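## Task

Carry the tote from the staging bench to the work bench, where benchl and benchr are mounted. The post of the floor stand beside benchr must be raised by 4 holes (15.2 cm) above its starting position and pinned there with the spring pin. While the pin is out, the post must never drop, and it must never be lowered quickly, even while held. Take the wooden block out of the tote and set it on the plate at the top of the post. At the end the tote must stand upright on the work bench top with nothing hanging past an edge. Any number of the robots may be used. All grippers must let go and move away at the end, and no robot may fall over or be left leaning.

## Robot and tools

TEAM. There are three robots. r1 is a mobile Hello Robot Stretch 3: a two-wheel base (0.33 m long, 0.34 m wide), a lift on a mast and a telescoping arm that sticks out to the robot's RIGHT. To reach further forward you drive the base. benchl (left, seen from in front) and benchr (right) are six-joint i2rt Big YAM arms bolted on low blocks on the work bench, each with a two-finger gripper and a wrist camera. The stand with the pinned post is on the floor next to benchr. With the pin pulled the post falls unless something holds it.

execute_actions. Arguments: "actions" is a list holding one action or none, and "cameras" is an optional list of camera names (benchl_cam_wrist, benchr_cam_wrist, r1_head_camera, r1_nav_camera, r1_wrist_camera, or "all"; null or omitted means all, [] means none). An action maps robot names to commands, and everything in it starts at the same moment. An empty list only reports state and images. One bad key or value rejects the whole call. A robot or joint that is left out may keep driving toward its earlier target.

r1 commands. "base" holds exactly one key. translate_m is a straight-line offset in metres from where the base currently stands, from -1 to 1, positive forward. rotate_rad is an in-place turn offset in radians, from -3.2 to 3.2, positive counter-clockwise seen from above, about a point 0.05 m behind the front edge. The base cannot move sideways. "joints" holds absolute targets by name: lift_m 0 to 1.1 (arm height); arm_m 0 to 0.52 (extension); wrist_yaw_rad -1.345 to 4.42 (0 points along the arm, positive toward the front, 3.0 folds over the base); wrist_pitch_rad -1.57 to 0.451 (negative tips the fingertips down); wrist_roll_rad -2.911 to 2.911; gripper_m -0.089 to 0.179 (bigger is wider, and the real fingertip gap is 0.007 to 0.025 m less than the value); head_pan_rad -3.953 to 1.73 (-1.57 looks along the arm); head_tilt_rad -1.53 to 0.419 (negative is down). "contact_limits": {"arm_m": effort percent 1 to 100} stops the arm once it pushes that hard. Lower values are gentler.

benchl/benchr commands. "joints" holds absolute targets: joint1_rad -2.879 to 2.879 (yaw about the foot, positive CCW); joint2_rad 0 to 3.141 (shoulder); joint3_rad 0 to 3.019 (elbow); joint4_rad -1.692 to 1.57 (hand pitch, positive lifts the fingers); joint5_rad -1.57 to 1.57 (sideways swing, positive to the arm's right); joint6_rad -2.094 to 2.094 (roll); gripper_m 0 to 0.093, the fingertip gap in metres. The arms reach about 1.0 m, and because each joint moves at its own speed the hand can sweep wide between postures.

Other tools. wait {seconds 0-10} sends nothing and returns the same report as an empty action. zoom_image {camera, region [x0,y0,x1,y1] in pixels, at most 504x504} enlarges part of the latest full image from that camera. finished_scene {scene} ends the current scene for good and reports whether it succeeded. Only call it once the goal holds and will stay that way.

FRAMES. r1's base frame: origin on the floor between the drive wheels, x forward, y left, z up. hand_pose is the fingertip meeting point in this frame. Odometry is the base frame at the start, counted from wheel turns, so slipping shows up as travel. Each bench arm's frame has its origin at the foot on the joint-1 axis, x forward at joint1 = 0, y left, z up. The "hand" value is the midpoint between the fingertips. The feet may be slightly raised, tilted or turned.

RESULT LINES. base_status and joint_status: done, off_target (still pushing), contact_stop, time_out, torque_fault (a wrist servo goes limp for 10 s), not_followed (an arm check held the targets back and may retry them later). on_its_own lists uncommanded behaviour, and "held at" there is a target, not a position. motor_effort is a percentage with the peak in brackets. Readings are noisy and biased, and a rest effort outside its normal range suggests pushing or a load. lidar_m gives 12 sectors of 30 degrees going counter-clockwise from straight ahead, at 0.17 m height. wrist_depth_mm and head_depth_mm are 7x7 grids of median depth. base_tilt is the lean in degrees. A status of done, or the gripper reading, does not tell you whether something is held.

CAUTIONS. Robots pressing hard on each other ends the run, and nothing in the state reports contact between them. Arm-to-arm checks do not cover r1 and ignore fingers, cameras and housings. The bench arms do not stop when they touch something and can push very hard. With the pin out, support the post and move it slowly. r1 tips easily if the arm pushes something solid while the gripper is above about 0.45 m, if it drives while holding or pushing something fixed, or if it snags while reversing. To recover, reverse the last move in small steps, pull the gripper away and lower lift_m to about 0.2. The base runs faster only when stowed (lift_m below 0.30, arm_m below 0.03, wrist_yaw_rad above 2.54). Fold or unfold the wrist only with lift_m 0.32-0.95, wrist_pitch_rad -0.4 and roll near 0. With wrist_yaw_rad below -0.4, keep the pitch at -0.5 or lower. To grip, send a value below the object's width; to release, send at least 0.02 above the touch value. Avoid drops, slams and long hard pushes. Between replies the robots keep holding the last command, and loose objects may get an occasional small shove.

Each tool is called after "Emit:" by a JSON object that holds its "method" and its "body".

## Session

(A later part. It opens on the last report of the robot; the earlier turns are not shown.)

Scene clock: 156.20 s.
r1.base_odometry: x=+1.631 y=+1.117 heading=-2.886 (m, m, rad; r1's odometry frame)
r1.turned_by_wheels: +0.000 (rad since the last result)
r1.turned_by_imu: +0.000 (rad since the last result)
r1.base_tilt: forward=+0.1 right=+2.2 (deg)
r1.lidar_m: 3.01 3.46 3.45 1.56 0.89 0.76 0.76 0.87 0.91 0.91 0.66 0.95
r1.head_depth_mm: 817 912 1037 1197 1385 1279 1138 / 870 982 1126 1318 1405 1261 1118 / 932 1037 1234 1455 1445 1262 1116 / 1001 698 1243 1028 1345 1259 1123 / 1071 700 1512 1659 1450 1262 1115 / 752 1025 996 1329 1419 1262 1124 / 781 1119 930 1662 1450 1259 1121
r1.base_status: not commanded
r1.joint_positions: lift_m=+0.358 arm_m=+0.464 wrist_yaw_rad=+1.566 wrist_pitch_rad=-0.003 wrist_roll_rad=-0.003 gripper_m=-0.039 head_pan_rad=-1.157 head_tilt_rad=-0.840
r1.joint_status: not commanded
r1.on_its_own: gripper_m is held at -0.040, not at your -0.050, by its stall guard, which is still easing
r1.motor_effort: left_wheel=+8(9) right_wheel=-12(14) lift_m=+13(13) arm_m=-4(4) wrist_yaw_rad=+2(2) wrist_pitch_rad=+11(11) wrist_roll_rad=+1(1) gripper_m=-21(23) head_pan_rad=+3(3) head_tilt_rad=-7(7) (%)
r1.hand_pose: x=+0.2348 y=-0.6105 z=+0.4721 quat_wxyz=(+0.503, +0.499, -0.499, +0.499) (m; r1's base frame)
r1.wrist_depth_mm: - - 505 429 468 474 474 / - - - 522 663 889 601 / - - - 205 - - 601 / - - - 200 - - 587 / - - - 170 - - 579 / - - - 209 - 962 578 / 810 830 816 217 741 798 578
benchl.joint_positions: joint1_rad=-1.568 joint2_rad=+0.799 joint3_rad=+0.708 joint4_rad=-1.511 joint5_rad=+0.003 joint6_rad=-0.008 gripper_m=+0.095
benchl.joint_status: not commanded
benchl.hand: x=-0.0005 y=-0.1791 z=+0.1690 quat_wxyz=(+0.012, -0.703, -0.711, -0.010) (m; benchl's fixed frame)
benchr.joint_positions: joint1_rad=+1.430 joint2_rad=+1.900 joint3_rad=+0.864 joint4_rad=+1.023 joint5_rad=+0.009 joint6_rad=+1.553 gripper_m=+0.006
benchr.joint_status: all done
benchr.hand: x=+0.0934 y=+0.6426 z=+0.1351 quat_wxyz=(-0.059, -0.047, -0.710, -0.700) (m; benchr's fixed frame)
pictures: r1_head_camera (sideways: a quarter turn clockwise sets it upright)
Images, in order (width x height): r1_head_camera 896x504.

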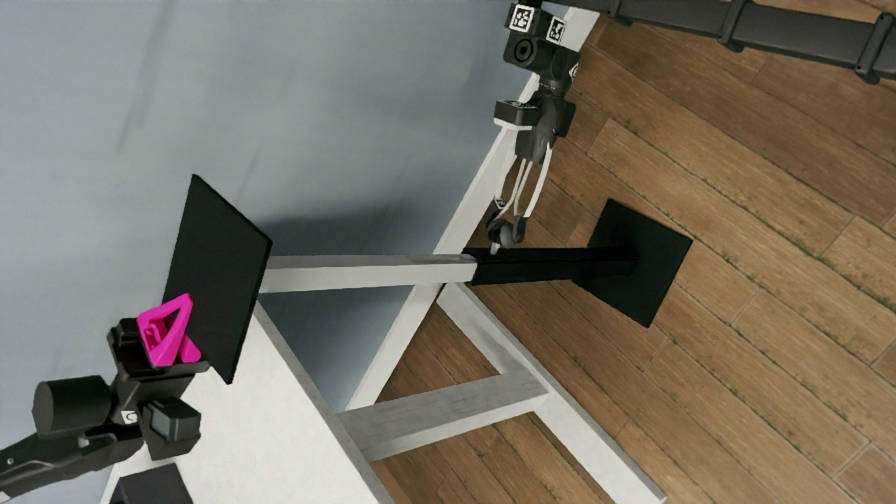

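Emit:
{"method": "execute_actions", "body": {"actions": [{"r1":{"joints":{"gripper_m":0.045}},"benchr":{"joints":{"joint2_rad":1.865,"joint3_rad":0.88,"joint4_rad":1.065}}}], "cameras": []}}

Emit:
{"method": "execute_actions", "body": {"actions": [{"r1":{"base":{"translate_m":0.019}}}], "cameras": []}}

Emit:
{"method": "execute_actions", "body": {"actions": [{"r1":{"joints":{"gripper_m":-0.05}}}], "cameras": []}}

Emit:
{"method": "execute_actions", "body": {"actions": [{"r1":{"base":{"translate_m":-0.016}}}], "cameras": []}}

Emit:
{"method": "execute_actions", "body": {"actions": [{"benchr":{"joints":{"joint2_rad":1.73,"joint3_rad":0.92,"joint4_rad":0.94}}}], "cameras": ["r1_head_camera"]}}

Scene clock: 158.80 s.
r1.base_odometry: x=+1.631 y=+1.117 heading=-2.887 (m, m, rad; r1's odometry frame)
r1.turned_by_wheels: -0.001 (rad since the last result)
r1.turned_by_imu: -0.001 (rad since the last result)
r1.base_tilt: forward=+0.1 right=+2.3 (deg)
r1.lidar_m: 3.01 3.48 3.48 1.56 0.89 0.76 0.76 0.88 0.91 0.91 0.65 0.94
r1.head_depth_mm: 817 915 1039 1199 1387 1282 1127 / 871 983 1127 1312 1410 1258 1119 / 932 1041 1230 1464 1429 1257 1119 / 1003 700 1245 1033 1347 1266 1120 / 1069 702 1509 1658 1446 1261 1122 / 751 1026 996 1357 1415 1262 1119 / 782 1118 932 1660 1441 1262 1122
r1.base_status: not commanded
r1.joint_positions: lift_m=+0.358 arm_m=+0.464 wrist_yaw_rad=+1.567 wrist_pitch_rad=-0.002 wrist_roll_rad=-0.003 gripper_m=+0.045 head_pan_rad=-1.157 head_tilt_rad=-0.840
r1.joint_status: all done
r1.motor_effort: left_wheel=+1(8) right_wheel=+0(12) lift_m=+13(13) arm_m=-4(4) wrist_yaw_rad=+2(4) wrist_pitch_rad=+11(11) wrist_roll_rad=+1(1) gripper_m=+1(80) head_pan_rad=+4(4) head_tilt_rad=-7(7) (%)
r1.hand_pose: x=+0.2348 y=-0.6102 z=+0.4725 quat_wxyz=(+0.503, +0.499, -0.499, +0.499) (m; r1's base frame)
r1.wrist_depth_mm: - - 510 429 468 468 471 / - - - 535 652 884 600 / - - - 229 - - 596 / - - - 202 - - 591 / - - - 206 - - 589 / - - - 212 - 954 580 / 818 817 811 217 769 807 574
benchl.joint_positions: joint1_rad=-1.568 joint2_rad=+0.799 joint3_rad=+0.708 joint4_rad=-1.511 joint5_rad=+0.003 joint6_rad=-0.008 gripper_m=+0.095
benchl.joint_status: not commanded
benchl.hand: x=-0.0005 y=-0.1791 z=+0.1690 quat_wxyz=(+0.012, -0.703, -0.711, -0.010) (m; benchl's fixed frame)
benchr.joint_positions: joint1_rad=+1.430 joint2_rad=+1.900 joint3_rad=+0.863 joint4_rad=+1.023 joint5_rad=+0.009 joint6_rad=+1.553 gripper_m=+0.006
benchr.joint_status: all done
benchr.hand: x=+0.0933 y=+0.6423 z=+0.1346 quat_wxyz=(-0.059, -0.047, -0.710, -0.700) (m; benchr's fixed frame)
pictures: none
No camera images: the call's "cameras" was empty. Leave "cameras" out to get every camera's image.

Scene clock: 160.33 s.
r1.base_odometry: x=+1.613 y=+1.112 heading=-2.886 (m, m, rad; r1's odometry frame)
r1.turned_by_wheels: +0.000 (rad since the last result)
r1.turned_by_imu: +0.000 (rad since the last result)
r1.base_tilt: forward=+0.1 right=+2.2 (deg)
r1.lidar_m: 3.00 3.44 3.47 1.61 0.91 0.78 0.78 0.89 0.92 0.92 0.65 1.80
r1.head_depth_mm: 822 919 1046 1208 1383 1284 1129 / 875 986 1133 1316 1403 1265 1120 / 936 1031 1241 1470 1428 1265 1119 / 1009 699 1271 1029 1348 1264 1119 / 1081 700 1514 1660 1449 1266 1119 / 749 1062 997 1295 1416 1259 1120 / 800 1103 906 1657 1450 1266 1120
r1.base_status: done
r1.joint_positions: lift_m=+0.358 arm_m=+0.464 wrist_yaw_rad=+1.567 wrist_pitch_rad=-0.002 wrist_roll_rad=-0.003 gripper_m=+0.045 head_pan_rad=-1.157 head_tilt_rad=-0.840
r1.joint_status: not commanded
r1.motor_effort: left_wheel=+0(4) right_wheel=+0(4) lift_m=+13(13) arm_m=-4(4) wrist_yaw_rad=+2(2) wrist_pitch_rad=+11(11) wrist_roll_rad=+1(1) gripper_m=+0(0) head_pan_rad=+4(4) head_tilt_rad=-7(7) (%)
r1.hand_pose: x=+0.2348 y=-0.6102 z=+0.4725 quat_wxyz=(+0.502, +0.499, -0.499, +0.499) (m; r1's base frame)
r1.wrist_depth_mm: - - 461 179 464 471 476 / - - - 515 579 878 613 / - - - 523 - - 608 / - - - 183 - - 590 / - - - 184 - - 595 / - - - 191 - 958 585 / 821 825 813 198 741 809 574
benchl.joint_positions: joint1_rad=-1.568 joint2_rad=+0.799 joint3_rad=+0.708 joint4_rad=-1.511 joint5_rad=+0.003 joint6_rad=-0.008 gripper_m=+0.095
benchl.joint_status: not commanded
benchl.hand: x=-0.0005 y=-0.1791 z=+0.1690 quat_wxyz=(+0.012, -0.703, -0.711, -0.010) (m; benchl's fixed frame)
benchr.joint_positions: joint1_rad=+1.430 joint2_rad=+1.900 joint3_rad=+0.863 joint4_rad=+1.023 joint5_rad=+0.009 joint6_rad=+1.553 gripper_m=+0.006
benchr.joint_status: not commanded
benchr.hand: x=+0.0933 y=+0.6423 z=+0.1346 quat_wxyz=(-0.059, -0.047, -0.710, -0.700) (m; benchr's fixed frame)
pictures: none
No camera images: the call's "cameras" was empty. Leave "cameras" out to get every camera's image.

Scene clock: 161.77 s.
r1.base_odometry: x=+1.613 y=+1.112 heading=-2.887 (m, m, rad; r1's odometry frame)
r1.turned_by_wheels: +0.000 (rad since the last result)
r1.turned_by_imu: -0.001 (rad since the last result)
r1.base_tilt: forward=+0.1 right=+2.3 (deg)
r1.lidar_m: 2.99 3.45 3.45 1.60 0.91 0.78 0.78 0.89 0.92 0.92 0.65 1.80
r1.head_depth_mm: 822 919 1044 1201 1387 1287 1128 / 874 984 1129 1320 1414 1262 1120 / 935 1028 1239 1464 1432 1258 1119 / 1008 699 1272 1007 1350 1263 1122 / 1079 703 1508 1660 1443 1259 1118 / 748 1064 995 1293 1413 1257 1117 / 797 1105 906 1652 1447 1264 1121
r1.base_status: not commanded
r1.joint_positions: lift_m=+0.358 arm_m=+0.464 wrist_yaw_rad=+1.563 wrist_pitch_rad=-0.003 wrist_roll_rad=-0.003 gripper_m=-0.049 head_pan_rad=-1.157 head_tilt_rad=-0.840
r1.joint_status: all done
r1.motor_effort: left_wheel=-3(3) right_wheel=+5(5) lift_m=+13(13) arm_m=-4(4) wrist_yaw_rad=+5(5) wrist_pitch_rad=+11(11) wrist_roll_rad=+1(1) gripper_m=-29(99) head_pan_rad=+4(3) head_tilt_rad=-7(7) (%)
r1.hand_pose: x=+0.2348 y=-0.6112 z=+0.4723 quat_wxyz=(+0.504, +0.498, -0.500, +0.498) (m; r1's base frame)
r1.wrist_depth_mm: - - 464 179 468 471 474 / - - - 184 651 885 611 / - - - 187 - - 598 / - - - 183 - - 589 / - - - 152 - - 586 / - - - 193 - 961 583 / 822 824 803 198 748 809 571
benchl.joint_positions: joint1_rad=-1.568 joint2_rad=+0.799 joint3_rad=+0.708 joint4_rad=-1.511 joint5_rad=+0.003 joint6_rad=-0.008 gripper_m=+0.095
benchl.joint_status: not commanded
benchl.hand: x=-0.0005 y=-0.1791 z=+0.1690 quat_wxyz=(+0.012, -0.703, -0.711, -0.010) (m; benchl's fixed frame)
benchr.joint_positions: joint1_rad=+1.430 joint2_rad=+1.900 joint3_rad=+0.863 joint4_rad=+1.023 joint5_rad=+0.009 joint6_rad=+1.553 gripper_m=+0.006
benchr.joint_status: not commanded
benchr.hand: x=+0.0933 y=+0.6423 z=+0.1346 quat_wxyz=(-0.059, -0.047, -0.710, -0.700) (m; benchr's fixed frame)
pictures: none
No camera images: the call's "cameras" was empty. Leave "cameras" out to get every camera's image.

Scene clock: 163.00 s.
r1.base_odometry: x=+1.628 y=+1.116 heading=-2.886 (m, m, rad; r1's odometry frame)
r1.turned_by_wheels: +0.001 (rad since the last result)
r1.turned_by_imu: +0.002 (rad since the last result)
r1.base_tilt: forward=+0.1 right=+2.3 (deg)
r1.lidar_m: 3.01 3.48 3.47 1.57 0.89 0.77 0.76 0.88 0.91 0.91 0.65 0.95
r1.head_depth_mm: 819 915 1040 1199 1391 1281 1134 / 873 981 1128 1314 1404 1256 1117 / 933 1039 1235 1464 1425 1258 1119 / 1003 697 1246 1238 1354 1260 1121 / 1072 701 1510 1656 1449 1260 1121 / 753 1062 994 1340 1416 1258 1121 / 783 1115 933 1657 1447 1263 1121
r1.base_status: done
r1.joint_positions: lift_m=+0.358 arm_m=+0.464 wrist_yaw_rad=+1.566 wrist_pitch_rad=-0.004 wrist_roll_rad=-0.003 gripper_m=-0.042 head_pan_rad=-1.157 head_tilt_rad=-0.840
r1.joint_status: not commanded
r1.on_its_own: gripper_m is held at -0.044, not at your -0.050, by its stall guard, which is still easing; right_wheel is at rest, and its effort (-20) is outside its rest range (-18 to +18)
r1.motor_effort: left_wheel=+13(22) right_wheel=-20(39) lift_m=+14(13) arm_m=-4(4) wrist_yaw_rad=+3(5) wrist_pitch_rad=+11(12) wrist_roll_rad=+1(1) gripper_m=-24(28) head_pan_rad=+4(3) head_tilt_rad=-7(7) (%)
r1.hand_pose: x=+0.2348 y=-0.6106 z=+0.4721 quat_wxyz=(+0.503, +0.499, -0.499, +0.499) (m; r1's base frame)
r1.wrist_depth_mm: - - 513 427 471 475 475 / - - - 524 653 896 613 / - - - 200 - - 603 / - - - 196 - - 598 / - - - 162 - - 594 / - - - 207 - 958 587 / 815 818 812 214 732 787 574
benchl.joint_positions: joint1_rad=-1.568 joint2_rad=+0.799 joint3_rad=+0.708 joint4_rad=-1.511 joint5_rad=+0.003 joint6_rad=-0.008 gripper_m=+0.095
benchl.joint_status: not commanded
benchl.hand: x=-0.0005 y=-0.1791 z=+0.1690 quat_wxyz=(+0.012, -0.703, -0.711, -0.010) (m; benchl's fixed frame)
benchr.joint_positions: joint1_rad=+1.430 joint2_rad=+1.900 joint3_rad=+0.863 joint4_rad=+1.023 joint5_rad=+0.009 joint6_rad=+1.553 gripper_m=+0.006
benchr.joint_status: not commanded
benchr.hand: x=+0.0933 y=+0.6423 z=+0.1346 quat_wxyz=(-0.059, -0.047, -0.710, -0.700) (m; benchr's fixed frame)
pictures: none
No camera images: the call's "cameras" was empty. Leave "cameras" out to get every camera's image.

Scene clock: 163.77 s.
r1.base_odometry: x=+1.628 y=+1.116 heading=-2.886 (m, m, rad; r1's odometry frame)
r1.turned_by_wheels: +0.000 (rad since the last result)
r1.turned_by_imu: +0.000 (rad since the last result)
r1.base_tilt: forward=+0.1 right=+2.3 (deg)
r1.lidar_m: 3.01 3.47 3.46 1.56 0.89 0.76 0.76 0.88 0.92 0.91 0.65 0.95
r1.head_depth_mm: 819 915 1039 1204 1388 1287 1135 / 872 983 1129 1313 1408 1262 1116 / 933 1042 1229 1460 1430 1261 1118 / 1005 647 1263 1460 1344 1260 1121 / 1044 673 1510 1652 1446 1262 1121 / 707 1102 994 1341 1415 1266 1119 / 770 1116 933 1649 1443 1265 1125
r1.base_status: not commanded
r1.joint_positions: lift_m=+0.358 arm_m=+0.464 wrist_yaw_rad=+1.566 wrist_pitch_rad=-0.004 wrist_roll_rad=-0.003 gripper_m=-0.039 head_pan_rad=-1.157 head_tilt_rad=-0.840
r1.joint_status: not commanded
r1.on_its_own: gripper_m is held at -0.040, not at your -0.050, by its stall guard, which is still easing
r1.motor_effort: left_wheel=+11(12) right_wheel=-18(19) lift_m=+13(13) arm_m=-4(4) wrist_yaw_rad=+3(3) wrist_pitch_rad=+11(11) wrist_roll_rad=+1(1) gripper_m=-22(24) head_pan_rad=+4(4) head_tilt_rad=-7(7) (%)
r1.hand_pose: x=+0.2348 y=-0.6106 z=+0.4721 quat_wxyz=(+0.503, +0.499, -0.499, +0.499) (m; r1's base frame)
r1.wrist_depth_mm: - - 512 429 473 471 478 / - - - 529 645 911 608 / - - - 201 - - 601 / - - - 197 - - 599 / - - - 165 - - 587 / - - - 207 - 961 579 / 820 800 812 212 731 805 582
benchl.joint_positions: joint1_rad=-1.568 joint2_rad=+0.799 joint3_rad=+0.708 joint4_rad=-1.511 joint5_rad=+0.003 joint6_rad=-0.008 gripper_m=+0.095
benchl.joint_status: not commanded
benchl.hand: x=-0.0005 y=-0.1791 z=+0.1690 quat_wxyz=(+0.012, -0.703, -0.711, -0.010) (m; benchl's fixed frame)
benchr.joint_positions: joint1_rad=+1.430 joint2_rad=+1.803 joint3_rad=+0.867 joint4_rad=+0.924 joint5_rad=+0.007 joint6_rad=+1.553 gripper_m=+0.006
benchr.joint_status: all done
benchr.hand: x=+0.0929 y=+0.6409 z=+0.1731 quat_wxyz=(-0.058, -0.047, -0.709, -0.701) (m; benchr's fixed frame)
pictures: r1_head_camera (sideways: a quarter turn clockwise sets it upright)
Images, in order (width x height): r1_head_camera 896x504.

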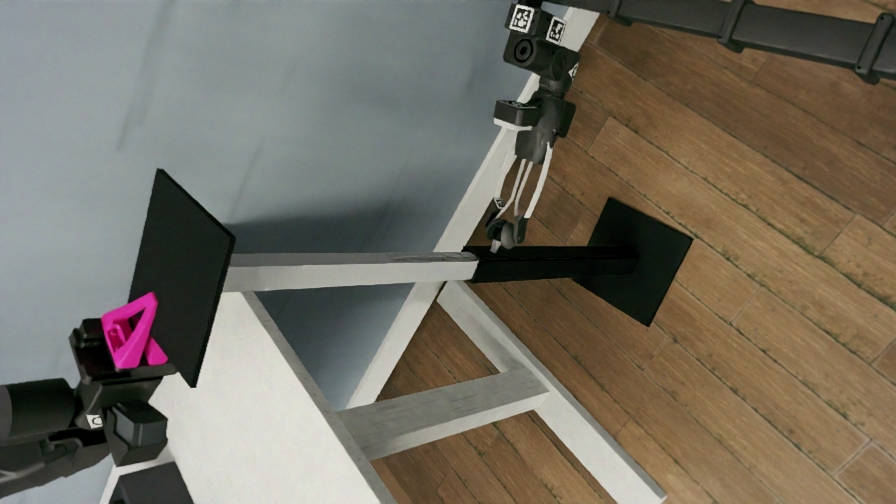

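At hole 3. Repeat, going only partway.

Emit:
{"method": "execute_actions", "body": {"actions": [{"r1":{"joints":{"gripper_m":0.045}},"benchr":{"joints":{"joint2_rad":1.768,"joint3_rad":0.89,"joint4_rad":0.965}}}], "cameras": []}}

Emit:
{"method": "execute_actions", "body": {"actions": [{"r1":{"base":{"translate_m":0.016}}}], "cameras": []}}

Emit:
{"method": "execute_actions", "body": {"actions": [{"r1":{"joints":{"gripper_m":-0.05}}}], "cameras": []}}

Emit:
{"method": "execute_actions", "body": {"actions": [{"r1":{"base":{"translate_m":-0.016}}}], "cameras": []}}

Emit:
{"method": "execute_actions", "body": {"actions": [{"benchr":{"joints":{"joint2_rad":1.69,"joint3_rad":0.94,"joint4_rad":0.89}}}], "cameras": []}}

Emit:
{"method": "execute_actions", "body": {"actions": [{"r1":{"joints":{"gripper_m":0.06}}}], "cameras": ["r1_head_camera"]}}

Scene clock: 166.57 s.
r1.base_odometry: x=+1.628 y=+1.116 heading=-2.887 (m, m, rad; r1's odometry frame)
r1.turned_by_wheels: -0.001 (rad since the last result)
r1.turned_by_imu: -0.002 (rad since the last result)
r1.base_tilt: forward=+0.0 right=+2.3 (deg)
r1.lidar_m: 3.01 3.46 3.47 1.57 0.89 0.76 0.77 0.88 0.92 0.91 0.65 0.94
r1.head_depth_mm: 817 914 1042 1205 1383 1287 1123 / 873 983 1128 1315 1407 1261 1116 / 931 1043 1228 1470 1434 1258 1119 / 1005 646 1262 1027 1356 1263 1118 / 1043 673 1508 1649 1449 1264 1123 / 707 1101 996 1334 1416 1260 1123 / 764 1119 933 1655 1445 1262 1117
r1.base_status: not commanded
r1.joint_positions: lift_m=+0.358 arm_m=+0.464 wrist_yaw_rad=+1.567 wrist_pitch_rad=-0.002 wrist_roll_rad=-0.003 gripper_m=+0.045 head_pan_rad=-1.157 head_tilt_rad=-0.840
r1.joint_status: all done
r1.motor_effort: left_wheel=+1(11) right_wheel=+0(17) lift_m=+13(13) arm_m=-4(4) wrist_yaw_rad=+2(3) wrist_pitch_rad=+11(11) wrist_roll_rad=+1(1) gripper_m=+1(79) head_pan_rad=+3(4) head_tilt_rad=-7(7) (%)
r1.hand_pose: x=+0.2348 y=-0.6102 z=+0.4725 quat_wxyz=(+0.503, +0.499, -0.499, +0.499) (m; r1's base frame)
r1.wrist_depth_mm: - - 511 426 466 472 472 / - - - 524 650 863 604 / - - - 232 - - 598 / - - - 199 - - 592 / - - - 201 - - 589 / - - - 209 - 965 575 / 822 820 812 214 778 803 570
benchl.joint_positions: joint1_rad=-1.568 joint2_rad=+0.799 joint3_rad=+0.708 joint4_rad=-1.511 joint5_rad=+0.003 joint6_rad=-0.008 gripper_m=+0.095
benchl.joint_status: not commanded
benchl.hand: x=-0.0005 y=-0.1791 z=+0.1690 quat_wxyz=(+0.012, -0.703, -0.711, -0.010) (m; benchl's fixed frame)
benchr.joint_positions: joint1_rad=+1.430 joint2_rad=+1.803 joint3_rad=+0.867 joint4_rad=+0.924 joint5_rad=+0.007 joint6_rad=+1.553 gripper_m=+0.006
benchr.joint_status: all done
benchr.hand: x=+0.0929 y=+0.6410 z=+0.1729 quat_wxyz=(-0.058, -0.047, -0.710, -0.701) (m; benchr's fixed frame)
pictures: none
No camera images: the call's "cameras" was empty. Leave "cameras" out to get every camera's image.

Scene clock: 168.13 s.
r1.base_odometry: x=+1.613 y=+1.112 heading=-2.887 (m, m, rad; r1's odometry frame)
r1.turned_by_wheels: +0.000 (rad since the last result)
r1.turned_by_imu: +0.000 (rad since the last result)
r1.base_tilt: forward=+0.1 right=+2.3 (deg)
r1.lidar_m: 2.99 3.45 3.48 1.60 0.91 0.78 0.78 0.89 0.92 0.92 0.65 1.80
r1.head_depth_mm: 821 919 1045 1205 1390 1282 1123 / 875 986 1131 1321 1413 1260 1116 / 937 1021 1237 1469 1436 1262 1119 / 1006 646 1268 1023 1350 1262 1119 / 1043 680 1506 1664 1450 1261 1119 / 711 1144 993 1297 1415 1261 1120 / 1115 1103 904 1662 1442 1266 1123
r1.base_status: done
r1.joint_positions: lift_m=+0.358 arm_m=+0.464 wrist_yaw_rad=+1.567 wrist_pitch_rad=-0.002 wrist_roll_rad=-0.003 gripper_m=+0.045 head_pan_rad=-1.157 head_tilt_rad=-0.840
r1.joint_status: not commanded
r1.motor_effort: left_wheel=+0(3) right_wheel=+1(4) lift_m=+13(13) arm_m=-4(4) wrist_yaw_rad=+2(2) wrist_pitch_rad=+11(11) wrist_roll_rad=+2(1) gripper_m=+1(1) head_pan_rad=+3(4) head_tilt_rad=-7(7) (%)
r1.hand_pose: x=+0.2348 y=-0.6102 z=+0.4725 quat_wxyz=(+0.503, +0.499, -0.499, +0.500) (m; r1's base frame)
r1.wrist_depth_mm: - - 466 179 469 466 473 / - - - 515 577 880 616 / - - - 518 - - 600 / - - - 182 - - 601 / - - - 184 - - 593 / - - - 192 - 959 590 / 820 814 824 197 735 819 584
benchl.joint_positions: joint1_rad=-1.568 joint2_rad=+0.799 joint3_rad=+0.708 joint4_rad=-1.511 joint5_rad=+0.003 joint6_rad=-0.008 gripper_m=+0.095
benchl.joint_status: not commanded
benchl.hand: x=-0.0005 y=-0.1791 z=+0.1690 quat_wxyz=(+0.012, -0.703, -0.711, -0.010) (m; benchl's fixed frame)
benchr.joint_positions: joint1_rad=+1.430 joint2_rad=+1.803 joint3_rad=+0.867 joint4_rad=+0.924 joint5_rad=+0.007 joint6_rad=+1.553 gripper_m=+0.006
benchr.joint_status: not commanded
benchr.hand: x=+0.0929 y=+0.6410 z=+0.1729 quat_wxyz=(-0.058, -0.047, -0.710, -0.701) (m; benchr's fixed frame)
pictures: none
No camera images: the call's "cameras" was empty. Leave "cameras" out to get every camera's image.

Scene clock: 169.57 s.
r1.base_odometry: x=+1.613 y=+1.112 heading=-2.887 (m, m, rad; r1's odometry frame)
r1.turned_by_wheels: +0.000 (rad since the last result)
r1.turned_by_imu: -0.001 (rad since the last result)
r1.base_tilt: forward=+0.1 right=+2.3 (deg)
r1.lidar_m: 3.00 3.43 3.46 1.61 0.91 0.78 0.78 0.89 0.92 0.92 0.65 1.80
r1.head_depth_mm: 821 921 1045 1204 1390 1280 1128 / 874 987 1131 1315 1413 1261 1121 / 935 1021 1234 1460 1436 1261 1117 / 1006 646 1274 1007 1354 1263 1119 / 1046 679 1514 1654 1441 1260 1120 / 711 1141 992 1297 1418 1265 1123 / 1117 1102 909 1654 1443 1264 1116
r1.base_status: not commanded
r1.joint_positions: lift_m=+0.358 arm_m=+0.464 wrist_yaw_rad=+1.563 wrist_pitch_rad=-0.003 wrist_roll_rad=-0.003 gripper_m=-0.049 head_pan_rad=-1.157 head_tilt_rad=-0.840
r1.joint_status: all done
r1.motor_effort: left_wheel=-3(3) right_wheel=+5(5) lift_m=+13(14) arm_m=-4(4) wrist_yaw_rad=+4(5) wrist_pitch_rad=+11(11) wrist_roll_rad=+2(1) gripper_m=-28(99) head_pan_rad=+5(4) head_tilt_rad=-7(7) (%)
r1.hand_pose: x=+0.2348 y=-0.6112 z=+0.4723 quat_wxyz=(+0.504, +0.498, -0.500, +0.498) (m; r1's base frame)
r1.wrist_depth_mm: - - 467 179 470 471 473 / - - - 184 657 898 603 / - - - 186 - - 594 / - - - 183 - - 589 / - - - 152 - - 586 / - - - 193 - 971 574 / 808 819 803 198 750 801 576
benchl.joint_positions: joint1_rad=-1.568 joint2_rad=+0.799 joint3_rad=+0.708 joint4_rad=-1.511 joint5_rad=+0.003 joint6_rad=-0.008 gripper_m=+0.095
benchl.joint_status: not commanded
benchl.hand: x=-0.0005 y=-0.1791 z=+0.1690 quat_wxyz=(+0.012, -0.703, -0.711, -0.010) (m; benchl's fixed frame)
benchr.joint_positions: joint1_rad=+1.430 joint2_rad=+1.803 joint3_rad=+0.867 joint4_rad=+0.924 joint5_rad=+0.007 joint6_rad=+1.554 gripper_m=+0.006
benchr.joint_status: not commanded
benchr.hand: x=+0.0929 y=+0.6410 z=+0.1729 quat_wxyz=(-0.058, -0.047, -0.710, -0.701) (m; benchr's fixed frame)
pictures: none
No camera images: the call's "cameras" was empty. Leave "cameras" out to get every camera's image.

Scene clock: 170.80 s.
r1.base_odometry: x=+1.628 y=+1.116 heading=-2.886 (m, m, rad; r1's odometry frame)
r1.turned_by_wheels: +0.001 (rad since the last result)
r1.turned_by_imu: +0.002 (rad since the last result)
r1.base_tilt: forward=+0.1 right=+2.3 (deg)
r1.lidar_m: 3.01 3.47 3.46 1.57 0.89 0.76 0.76 0.88 0.92 0.92 0.65 0.95
r1.head_depth_mm: 819 915 1039 1203 1381 1281 1139 / 872 984 1128 1312 1401 1263 1118 / 933 1047 1229 1456 1437 1265 1123 / 1002 670 1263 1241 1350 1259 1121 / 1041 671 1512 1654 1448 1262 1117 / 704 1101 994 1341 1417 1264 1123 / 769 1118 931 1656 1446 1266 1124
r1.base_status: done
r1.joint_positions: lift_m=+0.358 arm_m=+0.464 wrist_yaw_rad=+1.566 wrist_pitch_rad=-0.004 wrist_roll_rad=-0.003 gripper_m=-0.042 head_pan_rad=-1.157 head_tilt_rad=-0.840
r1.joint_status: not commanded
r1.on_its_own: gripper_m is held at -0.044, not at your -0.050, by its stall guard, which is still easing; right_wheel is at rest, and its effort (-20) is outside its rest range (-18 to +18)
r1.motor_effort: left_wheel=+12(21) right_wheel=-20(38) lift_m=+13(13) arm_m=-4(4) wrist_yaw_rad=+3(5) wrist_pitch_rad=+11(12) wrist_roll_rad=+1(1) gripper_m=-23(29) head_pan_rad=+4(4) head_tilt_rad=-7(7) (%)
r1.hand_pose: x=+0.2348 y=-0.6105 z=+0.4720 quat_wxyz=(+0.503, +0.499, -0.499, +0.499) (m; r1's base frame)
r1.wrist_depth_mm: - - 515 427 467 470 476 / - - - 525 651 887 610 / - - - 200 - - 599 / - - - 197 - - 587 / - - - 161 - - 587 / - - - 207 - 982 582 / 827 810 805 215 727 794 577
benchl.joint_positions: joint1_rad=-1.568 joint2_rad=+0.799 joint3_rad=+0.708 joint4_rad=-1.511 joint5_rad=+0.003 joint6_rad=-0.008 gripper_m=+0.095
benchl.joint_status: not commanded
benchl.hand: x=-0.0005 y=-0.1791 z=+0.1690 quat_wxyz=(+0.012, -0.703, -0.711, -0.010) (m; benchl's fixed frame)
benchr.joint_positions: joint1_rad=+1.430 joint2_rad=+1.803 joint3_rad=+0.867 joint4_rad=+0.924 joint5_rad=+0.007 joint6_rad=+1.554 gripper_m=+0.006
benchr.joint_status: not commanded
benchr.hand: x=+0.0929 y=+0.6410 z=+0.1729 quat_wxyz=(-0.058, -0.047, -0.710, -0.701) (m; benchr's fixed frame)
pictures: none
No camera images: the call's "cameras" was empty. Leave "cameras" out to get every camera's image.

Scene clock: 171.60 s.
r1.base_odometry: x=+1.628 y=+1.116 heading=-2.886 (m, m, rad; r1's odometry frame)
r1.turned_by_wheels: +0.000 (rad since the last result)
r1.turned_by_imu: +0.000 (rad since the last result)
r1.base_tilt: forward=+0.1 right=+2.3 (deg)
r1.lidar_m: 3.00 3.49 3.85 1.57 0.89 0.76 0.76 0.88 0.92 0.91 0.65 0.95
r1.head_depth_mm: 820 916 1041 1201 1383 1282 1139 / 873 982 1129 1316 1405 1264 1120 / 932 1059 1233 1459 1433 1262 1116 / 996 649 1265 1460 1346 1258 1120 / 1013 1027 1515 1660 1446 1266 1117 / 696 1102 991 1340 1416 1262 1121 / 1113 1117 932 1650 1450 1262 1121
r1.base_status: not commanded
r1.joint_positions: lift_m=+0.358 arm_m=+0.464 wrist_yaw_rad=+1.566 wrist_pitch_rad=-0.004 wrist_roll_rad=-0.003 gripper_m=-0.039 head_pan_rad=-1.157 head_tilt_rad=-0.840
r1.joint_status: not commanded
r1.on_its_own: gripper_m is held at -0.040, not at your -0.050, by its stall guard, which is still easing; right_wheel is at rest, and its effort (-19) is outside its rest range (-18 to +18)
r1.motor_effort: left_wheel=+12(12) right_wheel=-19(19) lift_m=+13(13) arm_m=-3(4) wrist_yaw_rad=+3(3) wrist_pitch_rad=+12(11) wrist_roll_rad=+1(1) gripper_m=-22(24) head_pan_rad=+4(4) head_tilt_rad=-7(7) (%)
r1.hand_pose: x=+0.2348 y=-0.6105 z=+0.4720 quat_wxyz=(+0.503, +0.499, -0.499, +0.499) (m; r1's base frame)
r1.wrist_depth_mm: - - 512 430 469 476 475 / - - - 529 659 893 603 / - - - 201 - - 602 / - - - 197 - - 594 / - - - 161 - - 585 / - - - 206 - 955 585 / 820 807 805 214 731 809 574
benchl.joint_positions: joint1_rad=-1.568 joint2_rad=+0.799 joint3_rad=+0.708 joint4_rad=-1.511 joint5_rad=+0.003 joint6_rad=-0.008 gripper_m=+0.095
benchl.joint_status: not commanded
benchl.hand: x=-0.0005 y=-0.1791 z=+0.1690 quat_wxyz=(+0.012, -0.703, -0.711, -0.010) (m; benchl's fixed frame)
benchr.joint_positions: joint1_rad=+1.430 joint2_rad=+1.755 joint3_rad=+0.875 joint4_rad=+0.880 joint5_rad=+0.007 joint6_rad=+1.554 gripper_m=+0.006
benchr.joint_status: all done
benchr.hand: x=+0.0927 y=+0.6407 z=+0.1955 quat_wxyz=(-0.058, -0.046, -0.706, -0.705) (m; benchr's fixed frame)
pictures: none
No camera images: the call's "cameras" was empty. Leave "cameras" out to get every camera's image.

Scene clock: 173.10 s.
r1.base_odometry: x=+1.628 y=+1.116 heading=-2.887 (m, m, rad; r1's odometry frame)
r1.turned_by_wheels: -0.001 (rad since the last result)
r1.turned_by_imu: -0.002 (rad since the last result)
r1.base_tilt: forward=+0.1 right=+2.3 (deg)
r1.lidar_m: 3.01 3.47 3.47 1.57 0.89 0.76 0.76 0.88 0.92 0.92 0.65 0.94
r1.head_depth_mm: 818 912 1039 1202 1382 1282 1126 / 869 981 1128 1314 1407 1264 1117 / 931 1057 1234 1460 1446 1260 1120 / 992 650 1262 1029 1356 1266 1120 / 1009 1026 1511 1658 1448 1264 1119 / 695 1101 993 1337 1420 1261 1118 / 770 1116 932 1656 1448 1265 1117
r1.base_status: not commanded
r1.joint_positions: lift_m=+0.358 arm_m=+0.464 wrist_yaw_rad=+1.568 wrist_pitch_rad=-0.002 wrist_roll_rad=-0.003 gripper_m=+0.060 head_pan_rad=-1.157 head_tilt_rad=-0.840
r1.joint_status: all done
r1.motor_effort: left_wheel=+1(12) right_wheel=+0(19) lift_m=+13(13) arm_m=-3(4) wrist_yaw_rad=+1(3) wrist_pitch_rad=+11(11) wrist_roll_rad=+1(1) gripper_m=+1(82) head_pan_rad=+4(4) head_tilt_rad=-7(7) (%)
r1.hand_pose: x=+0.2348 y=-0.6100 z=+0.4725 quat_wxyz=(+0.502, +0.499, -0.499, +0.500) (m; r1's base frame)
r1.wrist_depth_mm: - - 504 425 469 468 475 / - - - 528 651 885 602 / - - - 232 - - 597 / - - - 199 - - 592 / - - - 202 - - 589 / - - 951 210 571 - 577 / 820 819 820 214 768 777 573
benchl.joint_positions: joint1_rad=-1.568 joint2_rad=+0.799 joint3_rad=+0.708 joint4_rad=-1.511 joint5_rad=+0.003 joint6_rad=-0.008 gripper_m=+0.095
benchl.joint_status: not commanded
benchl.hand: x=-0.0005 y=-0.1791 z=+0.1690 quat_wxyz=(+0.012, -0.703, -0.711, -0.010) (m; benchl's fixed frame)
benchr.joint_positions: joint1_rad=+1.430 joint2_rad=+1.755 joint3_rad=+0.875 joint4_rad=+0.880 joint5_rad=+0.007 joint6_rad=+1.554 gripper_m=+0.006
benchr.joint_status: not commanded
benchr.hand: x=+0.0928 y=+0.6408 z=+0.1957 quat_wxyz=(-0.058, -0.046, -0.706, -0.705) (m; benchr's fixed frame)
pictures: r1_head_camera (sideways: a quarter turn clockwise sets it upright)
Images, in order (width x height): r1_head_camera 896x504.

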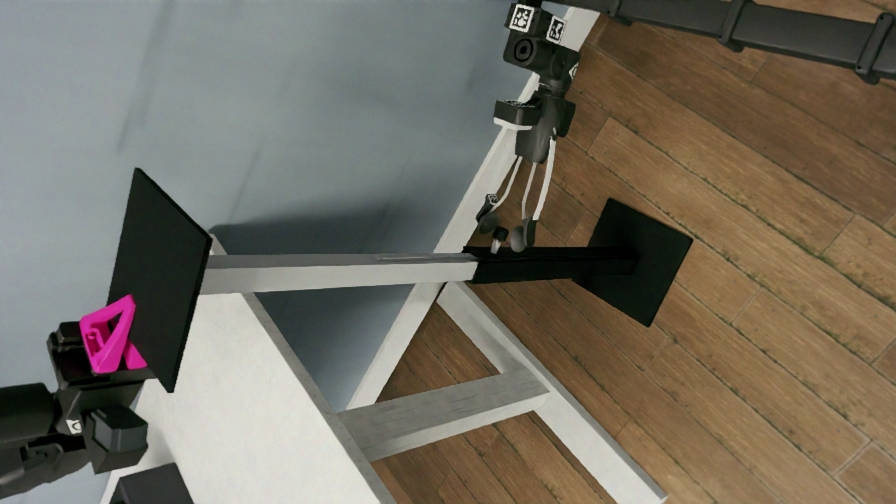

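Emit:
{"method": "execute_actions", "body": {"actions": [{"benchr":{"joints":{"joint2_rad":1.65,"joint3_rad":0.95,"joint4_rad":0.85}},"r1":{"base":{"translate_m":-0.03}}}], "cameras": []}}

Emit:
{"method": "execute_actions", "body": {"actions": [{"benchr":{"joints":{"joint2_rad":1.615}}}], "cameras": ["r1_head_camera"]}}

Scene clock: 175.63 s.
r1.base_odometry: x=+1.657 y=+1.124 heading=-2.887 (m, m, rad; r1's odometry frame)
r1.turned_by_wheels: +0.000 (rad since the last result)
r1.turned_by_imu: +0.000 (rad since the last result)
r1.base_tilt: forward=+0.0 right=+2.2 (deg)
r1.lidar_m: 3.04 3.50 3.48 1.52 0.86 0.74 0.73 0.84 0.91 0.91 0.67 0.93
r1.head_depth_mm: 811 905 1034 1193 1384 1286 1126 / 864 975 1116 1306 1396 1261 1118 / 925 1051 1223 1446 1441 1259 1117 / 985 709 1309 1537 1371 1266 1119 / 1036 651 1486 1606 1435 1261 1117 / 694 1063 1597 1534 1434 1262 1119 / 747 1142 963 1623 1426 1263 1119
r1.base_status: done
r1.joint_positions: lift_m=+0.358 arm_m=+0.464 wrist_yaw_rad=+1.568 wrist_pitch_rad=-0.002 wrist_roll_rad=-0.003 gripper_m=+0.060 head_pan_rad=-1.157 head_tilt_rad=-0.840
r1.joint_status: not commanded
r1.motor_effort: left_wheel=+0(3) right_wheel=+1(3) lift_m=+13(14) arm_m=-4(4) wrist_yaw_rad=+2(2) wrist_pitch_rad=+11(11) wrist_roll_rad=+1(1) gripper_m=+0(1) head_pan_rad=+3(3) head_tilt_rad=-7(7) (%)
r1.hand_pose: x=+0.2348 y=-0.6100 z=+0.4725 quat_wxyz=(+0.502, +0.499, -0.499, +0.500) (m; r1's base frame)
r1.wrist_depth_mm: - - 568 454 469 470 475 / - - - 553 652 886 586 / - - - 234 - - 584 / - - - 229 - - 575 / - - - 237 - - 566 / - - 961 244 602 970 567 / 816 823 809 624 778 777 564
benchl.joint_positions: joint1_rad=-1.568 joint2_rad=+0.799 joint3_rad=+0.708 joint4_rad=-1.511 joint5_rad=+0.003 joint6_rad=-0.008 gripper_m=+0.095
benchl.joint_status: not commanded
benchl.hand: x=-0.0005 y=-0.1791 z=+0.1690 quat_wxyz=(+0.012, -0.703, -0.711, -0.010) (m; benchl's fixed frame)
benchr.joint_positions: joint1_rad=+1.430 joint2_rad=+1.743 joint3_rad=+0.879 joint4_rad=+0.842 joint5_rad=+0.006 joint6_rad=+1.554 gripper_m=+0.006
benchr.joint_status: all done
benchr.hand: x=+0.0927 y=+0.6411 z=+0.1961 quat_wxyz=(-0.057, -0.047, -0.713, -0.697) (m; benchr's fixed frame)
pictures: none
No camera images: the call's "cameras" was empty. Leave "cameras" out to get every camera's image.

Scene clock: 176.30 s.
r1.base_odometry: x=+1.657 y=+1.124 heading=-2.887 (m, m, rad; r1's odometry frame)
r1.turned_by_wheels: +0.000 (rad since the last result)
r1.turned_by_imu: +0.000 (rad since the last result)
r1.base_tilt: forward=+0.1 right=+2.3 (deg)
r1.lidar_m: 3.02 3.51 3.47 1.52 0.86 0.74 0.73 0.84 0.91 0.91 0.67 0.93
r1.head_depth_mm: 813 903 1031 1193 1390 1280 1124 / 864 975 1120 1304 1402 1259 1118 / 922 1053 1222 1444 1445 1260 1121 / 971 1103 1301 1531 1370 1255 1120 / 1014 682 1480 1614 1433 1260 1120 / 676 1101 1600 1536 1438 1263 1120 / 752 1142 962 1613 1421 1261 1121
r1.base_status: not commanded
r1.joint_positions: lift_m=+0.358 arm_m=+0.464 wrist_yaw_rad=+1.568 wrist_pitch_rad=-0.002 wrist_roll_rad=-0.003 gripper_m=+0.060 head_pan_rad=-1.157 head_tilt_rad=-0.840
r1.joint_status: not commanded
r1.motor_effort: left_wheel=+0(0) right_wheel=+0(0) lift_m=+13(13) arm_m=-4(4) wrist_yaw_rad=+2(2) wrist_pitch_rad=+11(11) wrist_roll_rad=+1(1) gripper_m=+1(1) head_pan_rad=+3(4) head_tilt_rad=-7(7) (%)
r1.hand_pose: x=+0.2348 y=-0.6100 z=+0.4725 quat_wxyz=(+0.502, +0.499, -0.499, +0.500) (m; r1's base frame)
r1.wrist_depth_mm: - - 566 458 468 467 476 / - - - 555 647 866 593 / - - - 235 - - 584 / - - - 229 - - 575 / - - - 236 - - 570 / - - 963 243 610 962 563 / 816 816 811 624 778 768 558
benchl.joint_positions: joint1_rad=-1.568 joint2_rad=+0.799 joint3_rad=+0.708 joint4_rad=-1.511 joint5_rad=+0.003 joint6_rad=-0.008 gripper_m=+0.095
benchl.joint_status: not commanded
benchl.hand: x=-0.0005 y=-0.1791 z=+0.1690 quat_wxyz=(+0.012, -0.703, -0.711, -0.010) (m; benchl's fixed frame)
benchr.joint_positions: joint1_rad=+1.430 joint2_rad=+1.713 joint3_rad=+0.883 joint4_rad=+0.826 joint5_rad=+0.006 joint6_rad=+1.554 gripper_m=+0.006
benchr.joint_status: all done
benchr.hand: x=+0.0926 y=+0.6398 z=+0.2125 quat_wxyz=(-0.058, -0.046, -0.707, -0.703) (m; benchr's fixed frame)
pictures: r1_head_camera (sideways: a quarter turn clockwise sets it upright)
Images, in order (width x height): r1_head_camera 896x504.

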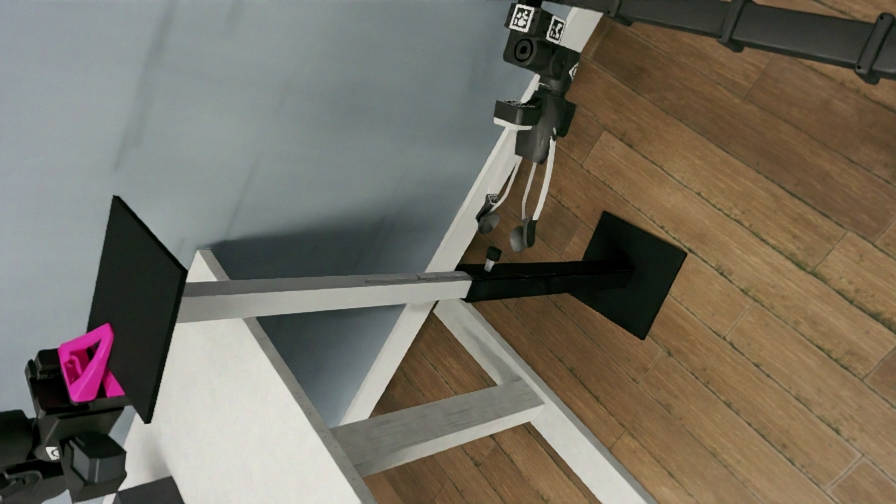

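Ease down to test the lock.

Emit:
{"method": "execute_actions", "body": {"actions": [{"benchr":{"joints":{"joint2_rad":1.69,"joint3_rad":0.9}}}], "cameras": ["r1_head_camera"]}}

Emit:
{"method": "execute_actions", "body": {"actions": [{"benchr":{"joints":{"joint2_rad":1.75,"joint3_rad":0.88,"joint4_rad":0.83}}}], "cameras": ["r1_head_camera"]}}

Scene clock: 177.73 s.
r1.base_odometry: x=+1.657 y=+1.124 heading=-2.887 (m, m, rad; r1's odometry frame)
r1.turned_by_wheels: +0.000 (rad since the last result)
r1.turned_by_imu: +0.000 (rad since the last result)
r1.base_tilt: forward=+0.1 right=+2.3 (deg)
r1.lidar_m: 3.05 3.51 3.46 1.51 0.86 0.74 0.73 0.84 0.91 0.91 0.67 0.94
r1.head_depth_mm: 813 909 1028 1188 1387 1283 1123 / 865 974 1114 1303 1405 1263 1115 / 923 1053 1222 1446 1450 1265 1114 / 969 1106 1309 1539 1371 1261 1118 / 1013 683 1485 1612 1434 1264 1121 / 675 1103 1602 1534 1433 1264 1119 / 752 1141 963 1613 1418 1263 1123
r1.base_status: not commanded
r1.joint_positions: lift_m=+0.358 arm_m=+0.464 wrist_yaw_rad=+1.568 wrist_pitch_rad=-0.002 wrist_roll_rad=-0.003 gripper_m=+0.060 head_pan_rad=-1.157 head_tilt_rad=-0.840
r1.joint_status: not commanded
r1.motor_effort: left_wheel=+0(0) right_wheel=+0(0) lift_m=+13(13) arm_m=-4(4) wrist_yaw_rad=+2(2) wrist_pitch_rad=+11(10) wrist_roll_rad=+1(1) gripper_m=+0(0) head_pan_rad=+4(4) head_tilt_rad=-6(7) (%)
r1.hand_pose: x=+0.2348 y=-0.6100 z=+0.4725 quat_wxyz=(+0.502, +0.499, -0.499, +0.500) (m; r1's base frame)
r1.wrist_depth_mm: - - 566 456 465 475 468 / - - - 556 646 890 585 / - - - 234 - - 584 / - - - 228 - - 582 / - - - 236 - - 571 / - - 959 243 600 957 566 / 824 817 821 622 774 764 555
benchl.joint_positions: joint1_rad=-1.568 joint2_rad=+0.799 joint3_rad=+0.708 joint4_rad=-1.511 joint5_rad=+0.003 joint6_rad=-0.008 gripper_m=+0.095
benchl.joint_status: not commanded
benchl.hand: x=-0.0005 y=-0.1791 z=+0.1690 quat_wxyz=(+0.012, -0.703, -0.711, -0.010) (m; benchl's fixed frame)
benchr.joint_positions: joint1_rad=+1.430 joint2_rad=+1.715 joint3_rad=+0.883 joint4_rad=+0.826 joint5_rad=+0.006 joint6_rad=+1.554 gripper_m=+0.006
benchr.joint_status: all done
benchr.hand: x=+0.0926 y=+0.6400 z=+0.2111 quat_wxyz=(-0.058, -0.046, -0.708, -0.702) (m; benchr's fixed frame)
pictures: r1_head_camera (sideways: a quarter turn clockwise sets it upright)
Images, in order (width x height): r1_head_camera 896x504.

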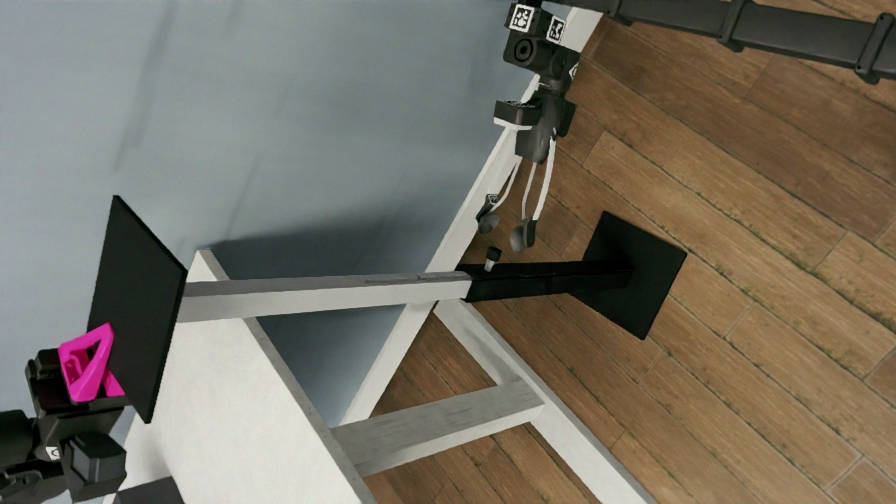

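Scene clock: 178.30 s.
r1.base_odometry: x=+1.657 y=+1.124 heading=-2.887 (m, m, rad; r1's odometry frame)
r1.turned_by_wheels: +0.000 (rad since the last result)
r1.turned_by_imu: +0.000 (rad since the last result)
r1.base_tilt: forward=+0.1 right=+2.3 (deg)
r1.lidar_m: 3.04 3.50 3.47 1.51 0.86 0.73 0.74 0.84 0.91 0.91 0.67 0.94
r1.head_depth_mm: 812 908 1031 1189 1384 1279 1127 / 862 974 1115 1303 1401 1259 1115 / 923 1053 1222 1449 1445 1259 1117 / 974 1108 1309 1536 1367 1263 1117 / 1016 675 1484 1619 1437 1260 1118 / 679 1100 1603 1535 1437 1264 1121 / 750 1142 962 1625 1419 1259 1121
r1.base_status: not commanded
r1.joint_positions: lift_m=+0.358 arm_m=+0.464 wrist_yaw_rad=+1.568 wrist_pitch_rad=-0.002 wrist_roll_rad=-0.003 gripper_m=+0.060 head_pan_rad=-1.157 head_tilt_rad=-0.840
r1.joint_status: not commanded
r1.motor_effort: left_wheel=+0(0) right_wheel=+1(1) lift_m=+13(13) arm_m=-4(4) wrist_yaw_rad=+1(2) wrist_pitch_rad=+11(11) wrist_roll_rad=+1(1) gripper_m=+1(1) head_pan_rad=+3(4) head_tilt_rad=-7(7) (%)
r1.hand_pose: x=+0.2348 y=-0.6100 z=+0.4725 quat_wxyz=(+0.502, +0.499, -0.499, +0.500) (m; r1's base frame)
r1.wrist_depth_mm: - - 566 455 471 467 472 / - - - 559 646 869 594 / - - - 234 - - 587 / - - - 230 - - 582 / - - - 237 - - 572 / - - 968 242 603 975 568 / 821 818 806 625 773 776 561
benchl.joint_positions: joint1_rad=-1.568 joint2_rad=+0.799 joint3_rad=+0.708 joint4_rad=-1.511 joint5_rad=+0.003 joint6_rad=-0.008 gripper_m=+0.095
benchl.joint_status: not commanded
benchl.hand: x=-0.0005 y=-0.1791 z=+0.1690 quat_wxyz=(+0.012, -0.703, -0.711, -0.010) (m; benchl's fixed frame)
benchr.joint_positions: joint1_rad=+1.430 joint2_rad=+1.723 joint3_rad=+0.882 joint4_rad=+0.827 joint5_rad=+0.006 joint6_rad=+1.555 gripper_m=+0.006
benchr.joint_status: all done
benchr.hand: x=+0.0927 y=+0.6405 z=+0.2067 quat_wxyz=(-0.057, -0.047, -0.710, -0.700) (m; benchr's fixed frame)
pictures: r1_head_camera (sideways: a quarter turn clockwise sets it upright)
Images, in order (width x height): r1_head_camera 896x504.

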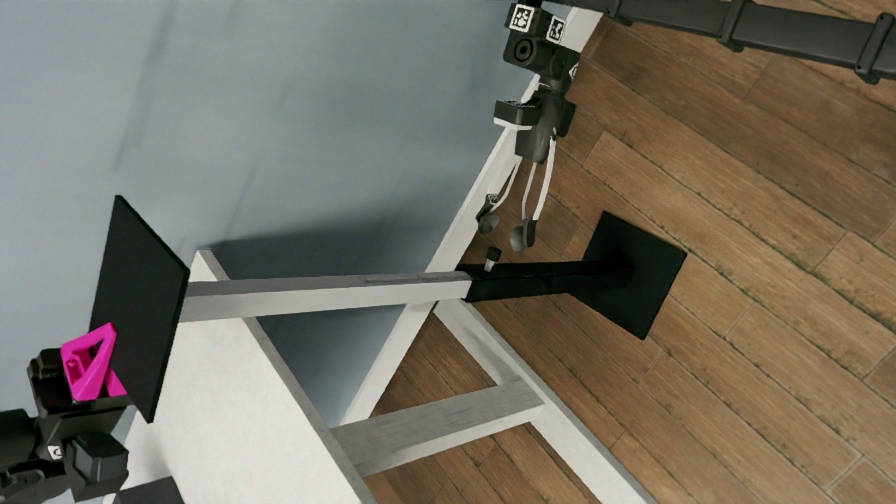

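Emit:
{"method": "execute_actions", "body": {"actions": [{"benchr":{"joints":{"joint2_rad":1.71,"joint4_rad":0.85,"gripper_m":0.093}},"r1":{"base":{"translate_m":-0.1},"joints":{"head_tilt_rad":-0.55,"head_pan_rad":-0.95}}}], "cameras": []}}

Emit:
{"method": "execute_actions", "body": {"actions": [{"benchr":{"joints":{"joint2_rad":1.58,"joint3_rad":0.69,"joint4_rad":0.9}}}], "cameras": []}}

Emit:
{"method": "execute_actions", "body": {"actions": [{"benchr":{"joints":{"joint2_rad":1.44,"joint3_rad":0.51,"joint4_rad":0.94}},"r1":{"joints":{"arm_m":0.3}}}], "cameras": ["r1_head_camera","benchr_cam_wrist","r1_nav_camera"]}}

Scene clock: 181.47 s.
r1.base_odometry: x=+1.754 y=+1.149 heading=-2.887 (m, m, rad; r1's odometry frame)
r1.turned_by_wheels: +0.000 (rad since the last result)
r1.turned_by_imu: +0.000 (rad since the last result)
r1.base_tilt: forward=+0.1 right=+2.3 (deg)
r1.lidar_m: 3.14 3.62 3.52 1.31 0.75 0.64 0.64 0.73 0.88 0.88 0.72 1.01
r1.head_depth_mm: 842 902 976 1055 1153 1261 1221 / 918 988 1076 1172 1298 1409 1250 / 1006 1097 1160 1312 1480 1490 1250 / 1117 1214 765 1172 1625 1375 1210 / 1249 1320 868 1178 1785 1452 1251 / 974 1113 1310 1077 1672 1450 1255 / 1608 1867 1460 1077 1784 1490 1253
r1.base_status: done
r1.joint_positions: lift_m=+0.358 arm_m=+0.464 wrist_yaw_rad=+1.568 wrist_pitch_rad=-0.002 wrist_roll_rad=-0.003 gripper_m=+0.060 head_pan_rad=-0.957 head_tilt_rad=-0.557
r1.joint_status: all done
r1.motor_effort: left_wheel=+0(3) right_wheel=+0(2) lift_m=+13(13) arm_m=-4(4) wrist_yaw_rad=+2(1) wrist_pitch_rad=+11(10) wrist_roll_rad=+1(1) gripper_m=+0(1) head_pan_rad=+4(27) head_tilt_rad=+5(34) (%)
r1.hand_pose: x=+0.2348 y=-0.6100 z=+0.4725 quat_wxyz=(+0.502, +0.499, -0.499, +0.500) (m; r1's base frame)
r1.wrist_depth_mm: - - - 546 569 516 473 / - - - 644 743 842 544 / - - - 664 - - 546 / - - - 670 - - 541 / - - - 684 - - 528 / - - 963 709 702 940 525 / 815 806 812 714 740 758 522
benchl.joint_positions: joint1_rad=-1.568 joint2_rad=+0.799 joint3_rad=+0.708 joint4_rad=-1.511 joint5_rad=+0.003 joint6_rad=-0.008 gripper_m=+0.095
benchl.joint_status: not commanded
benchl.hand: x=-0.0005 y=-0.1791 z=+0.1690 quat_wxyz=(+0.012, -0.703, -0.711, -0.010) (m; benchl's fixed frame)
benchr.joint_positions: joint1_rad=+1.428 joint2_rad=+1.719 joint3_rad=+0.882 joint4_rad=+0.828 joint5_rad=+0.008 joint6_rad=+1.570 gripper_m=+0.093
benchr.joint_status: all done
benchr.hand: x=+0.0936 y=+0.6399 z=+0.2091 quat_wxyz=(-0.053, -0.053, -0.708, -0.702) (m; benchr's fixed frame)
pictures: none
No camera images: the call's "cameras" was empty. Leave "cameras" out to get every camera's image.

Scene clock: 182.33 s.
r1.base_odometry: x=+1.754 y=+1.149 heading=-2.887 (m, m, rad; r1's odometry frame)
r1.turned_by_wheels: +0.000 (rad since the last result)
r1.turned_by_imu: +0.000 (rad since the last result)
r1.base_tilt: forward=+0.0 right=+2.3 (deg)
r1.lidar_m: 3.13 3.61 3.53 1.31 0.74 0.64 0.64 0.73 0.88 0.88 0.72 1.01
r1.head_depth_mm: 840 904 974 1055 1154 1260 1221 / 916 990 1074 1176 1296 1408 1247 / 1008 1093 1161 1312 1484 1485 1249 / 1114 1226 766 1179 1620 1376 1213 / 1246 1299 898 1180 1772 1453 1257 / 1341 982 1305 1078 1672 1448 1254 / 1101 1867 1473 1078 1791 1494 1257
r1.base_status: not commanded
r1.joint_positions: lift_m=+0.358 arm_m=+0.464 wrist_yaw_rad=+1.568 wrist_pitch_rad=-0.002 wrist_roll_rad=-0.003 gripper_m=+0.060 head_pan_rad=-0.957 head_tilt_rad=-0.557
r1.joint_status: not commanded
r1.motor_effort: left_wheel=+0(0) right_wheel=+1(1) lift_m=+13(13) arm_m=-4(4) wrist_yaw_rad=+1(2) wrist_pitch_rad=+11(11) wrist_roll_rad=+1(1) gripper_m=+0(1) head_pan_rad=+5(4) head_tilt_rad=+4(4) (%)
r1.hand_pose: x=+0.2348 y=-0.6100 z=+0.4725 quat_wxyz=(+0.502, +0.499, -0.499, +0.500) (m; r1's base frame)
r1.wrist_depth_mm: - - - 553 576 519 469 / - - - 631 736 843 545 / - - - 657 - - 542 / - - - 680 - - 540 / - - - 691 - - 530 / - - 957 713 697 941 529 / 831 810 799 724 721 753 520
benchl.joint_positions: joint1_rad=-1.568 joint2_rad=+0.799 joint3_rad=+0.708 joint4_rad=-1.511 joint5_rad=+0.003 joint6_rad=-0.008 gripper_m=+0.095
benchl.joint_status: not commanded
benchl.hand: x=-0.0005 y=-0.1791 z=+0.1690 quat_wxyz=(+0.012, -0.703, -0.711, -0.010) (m; benchl's fixed frame)
benchr.joint_positions: joint1_rad=+1.428 joint2_rad=+1.570 joint3_rad=+0.691 joint4_rad=+0.879 joint5_rad=+0.008 joint6_rad=+1.570 gripper_m=+0.093
benchr.joint_status: all done
benchr.hand: x=+0.0840 y=+0.5730 z=+0.2150 quat_wxyz=(-0.053, -0.053, -0.705, -0.705) (m; benchr's fixed frame)
pictures: none
No camera images: the call's "cameras" was empty. Leave "cameras" out to get every camera's image.

Scene clock: 184.80 s.
r1.base_odometry: x=+1.754 y=+1.149 heading=-2.887 (m, m, rad; r1's odometry frame)
r1.turned_by_wheels: +0.000 (rad since the last result)
r1.turned_by_imu: +0.000 (rad since the last result)
r1.base_tilt: forward=+0.1 right=+2.3 (deg)
r1.lidar_m: 3.12 3.62 3.54 1.31 0.75 0.64 0.64 0.73 0.88 0.88 0.72 1.01
r1.head_depth_mm: 844 905 972 1057 1156 1266 1270 / 919 989 1074 1178 1294 1407 1283 / 1008 1092 1161 1310 1485 1491 1250 / 1114 1226 765 1177 1624 1372 1214 / 1246 1333 952 1180 1768 1453 1254 / 1385 1018 1307 1077 1667 1451 1255 / 1041 1868 1463 1077 1788 1493 1255
r1.base_status: not commanded
r1.joint_positions: lift_m=+0.358 arm_m=+0.300 wrist_yaw_rad=+1.569 wrist_pitch_rad=-0.002 wrist_roll_rad=-0.003 gripper_m=+0.060 head_pan_rad=-0.957 head_tilt_rad=-0.557
r1.joint_status: all done
r1.motor_effort: left_wheel=+1(0) right_wheel=+0(0) lift_m=+13(13) arm_m=-5(6) wrist_yaw_rad=+0(2) wrist_pitch_rad=+10(11) wrist_roll_rad=+1(1) gripper_m=+1(1) head_pan_rad=+4(4) head_tilt_rad=+4(4) (%)
r1.hand_pose: x=+0.2348 y=-0.4458 z=+0.4725 quat_wxyz=(+0.502, +0.499, -0.499, +0.500) (m; r1's base frame)
r1.wrist_depth_mm: - - - - 773 490 520 / - - - 869 741 625 751 / - - - - - 636 820 / - - - - - 340 802 / - - - - 715 340 802 / - - 963 - - 964 802 / 812 817 815 775 727 803 737
benchl.joint_positions: joint1_rad=-1.568 joint2_rad=+0.799 joint3_rad=+0.708 joint4_rad=-1.511 joint5_rad=+0.003 joint6_rad=-0.008 gripper_m=+0.095
benchl.joint_status: not commanded
benchl.hand: x=-0.0005 y=-0.1791 z=+0.1690 quat_wxyz=(+0.012, -0.703, -0.711, -0.010) (m; benchl's fixed frame)
benchr.joint_positions: joint1_rad=+1.428 joint2_rad=+1.434 joint3_rad=+0.511 joint4_rad=+0.916 joint5_rad=+0.008 joint6_rad=+1.570 gripper_m=+0.093
benchr.joint_status: all done
benchr.hand: x=+0.0748 y=+0.5086 z=+0.2088 quat_wxyz=(-0.053, -0.053, -0.707, -0.703) (m; benchr's fixed frame)
pictures: benchr_cam_wrist, r1_head_camera (sideways: a quarter turn clockwise sets it upright), r1_nav_camera (sideways: a quarter turn counterclockwise sets it upright)
Images, in order (width x height): benchr_cam_wrist 504x504, r1_head_camera 896x504, r1_nav_camera 672x504.

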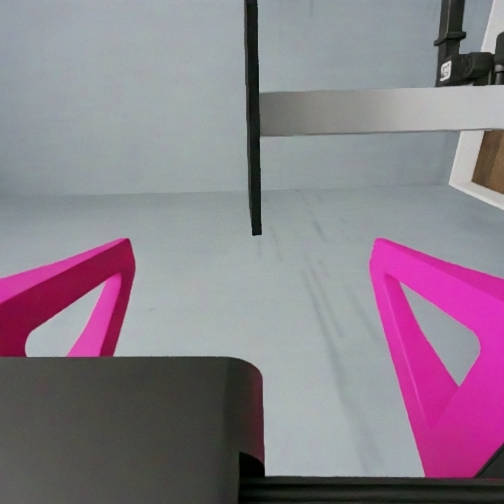

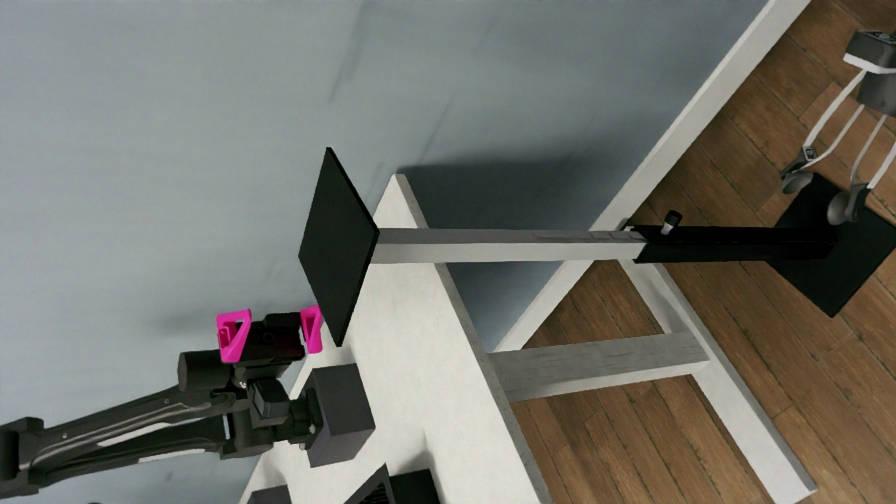

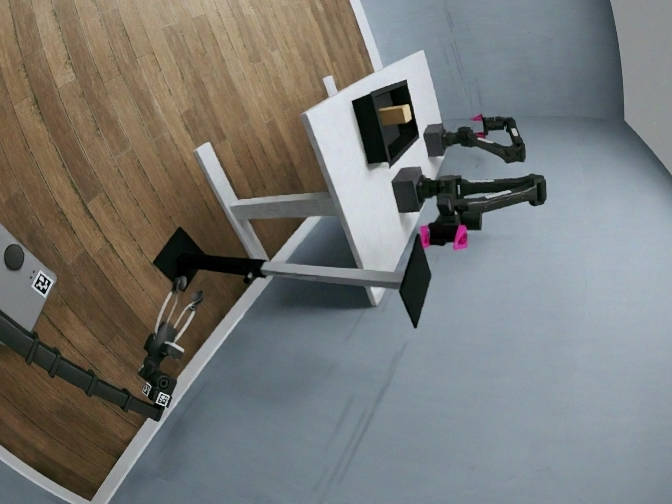

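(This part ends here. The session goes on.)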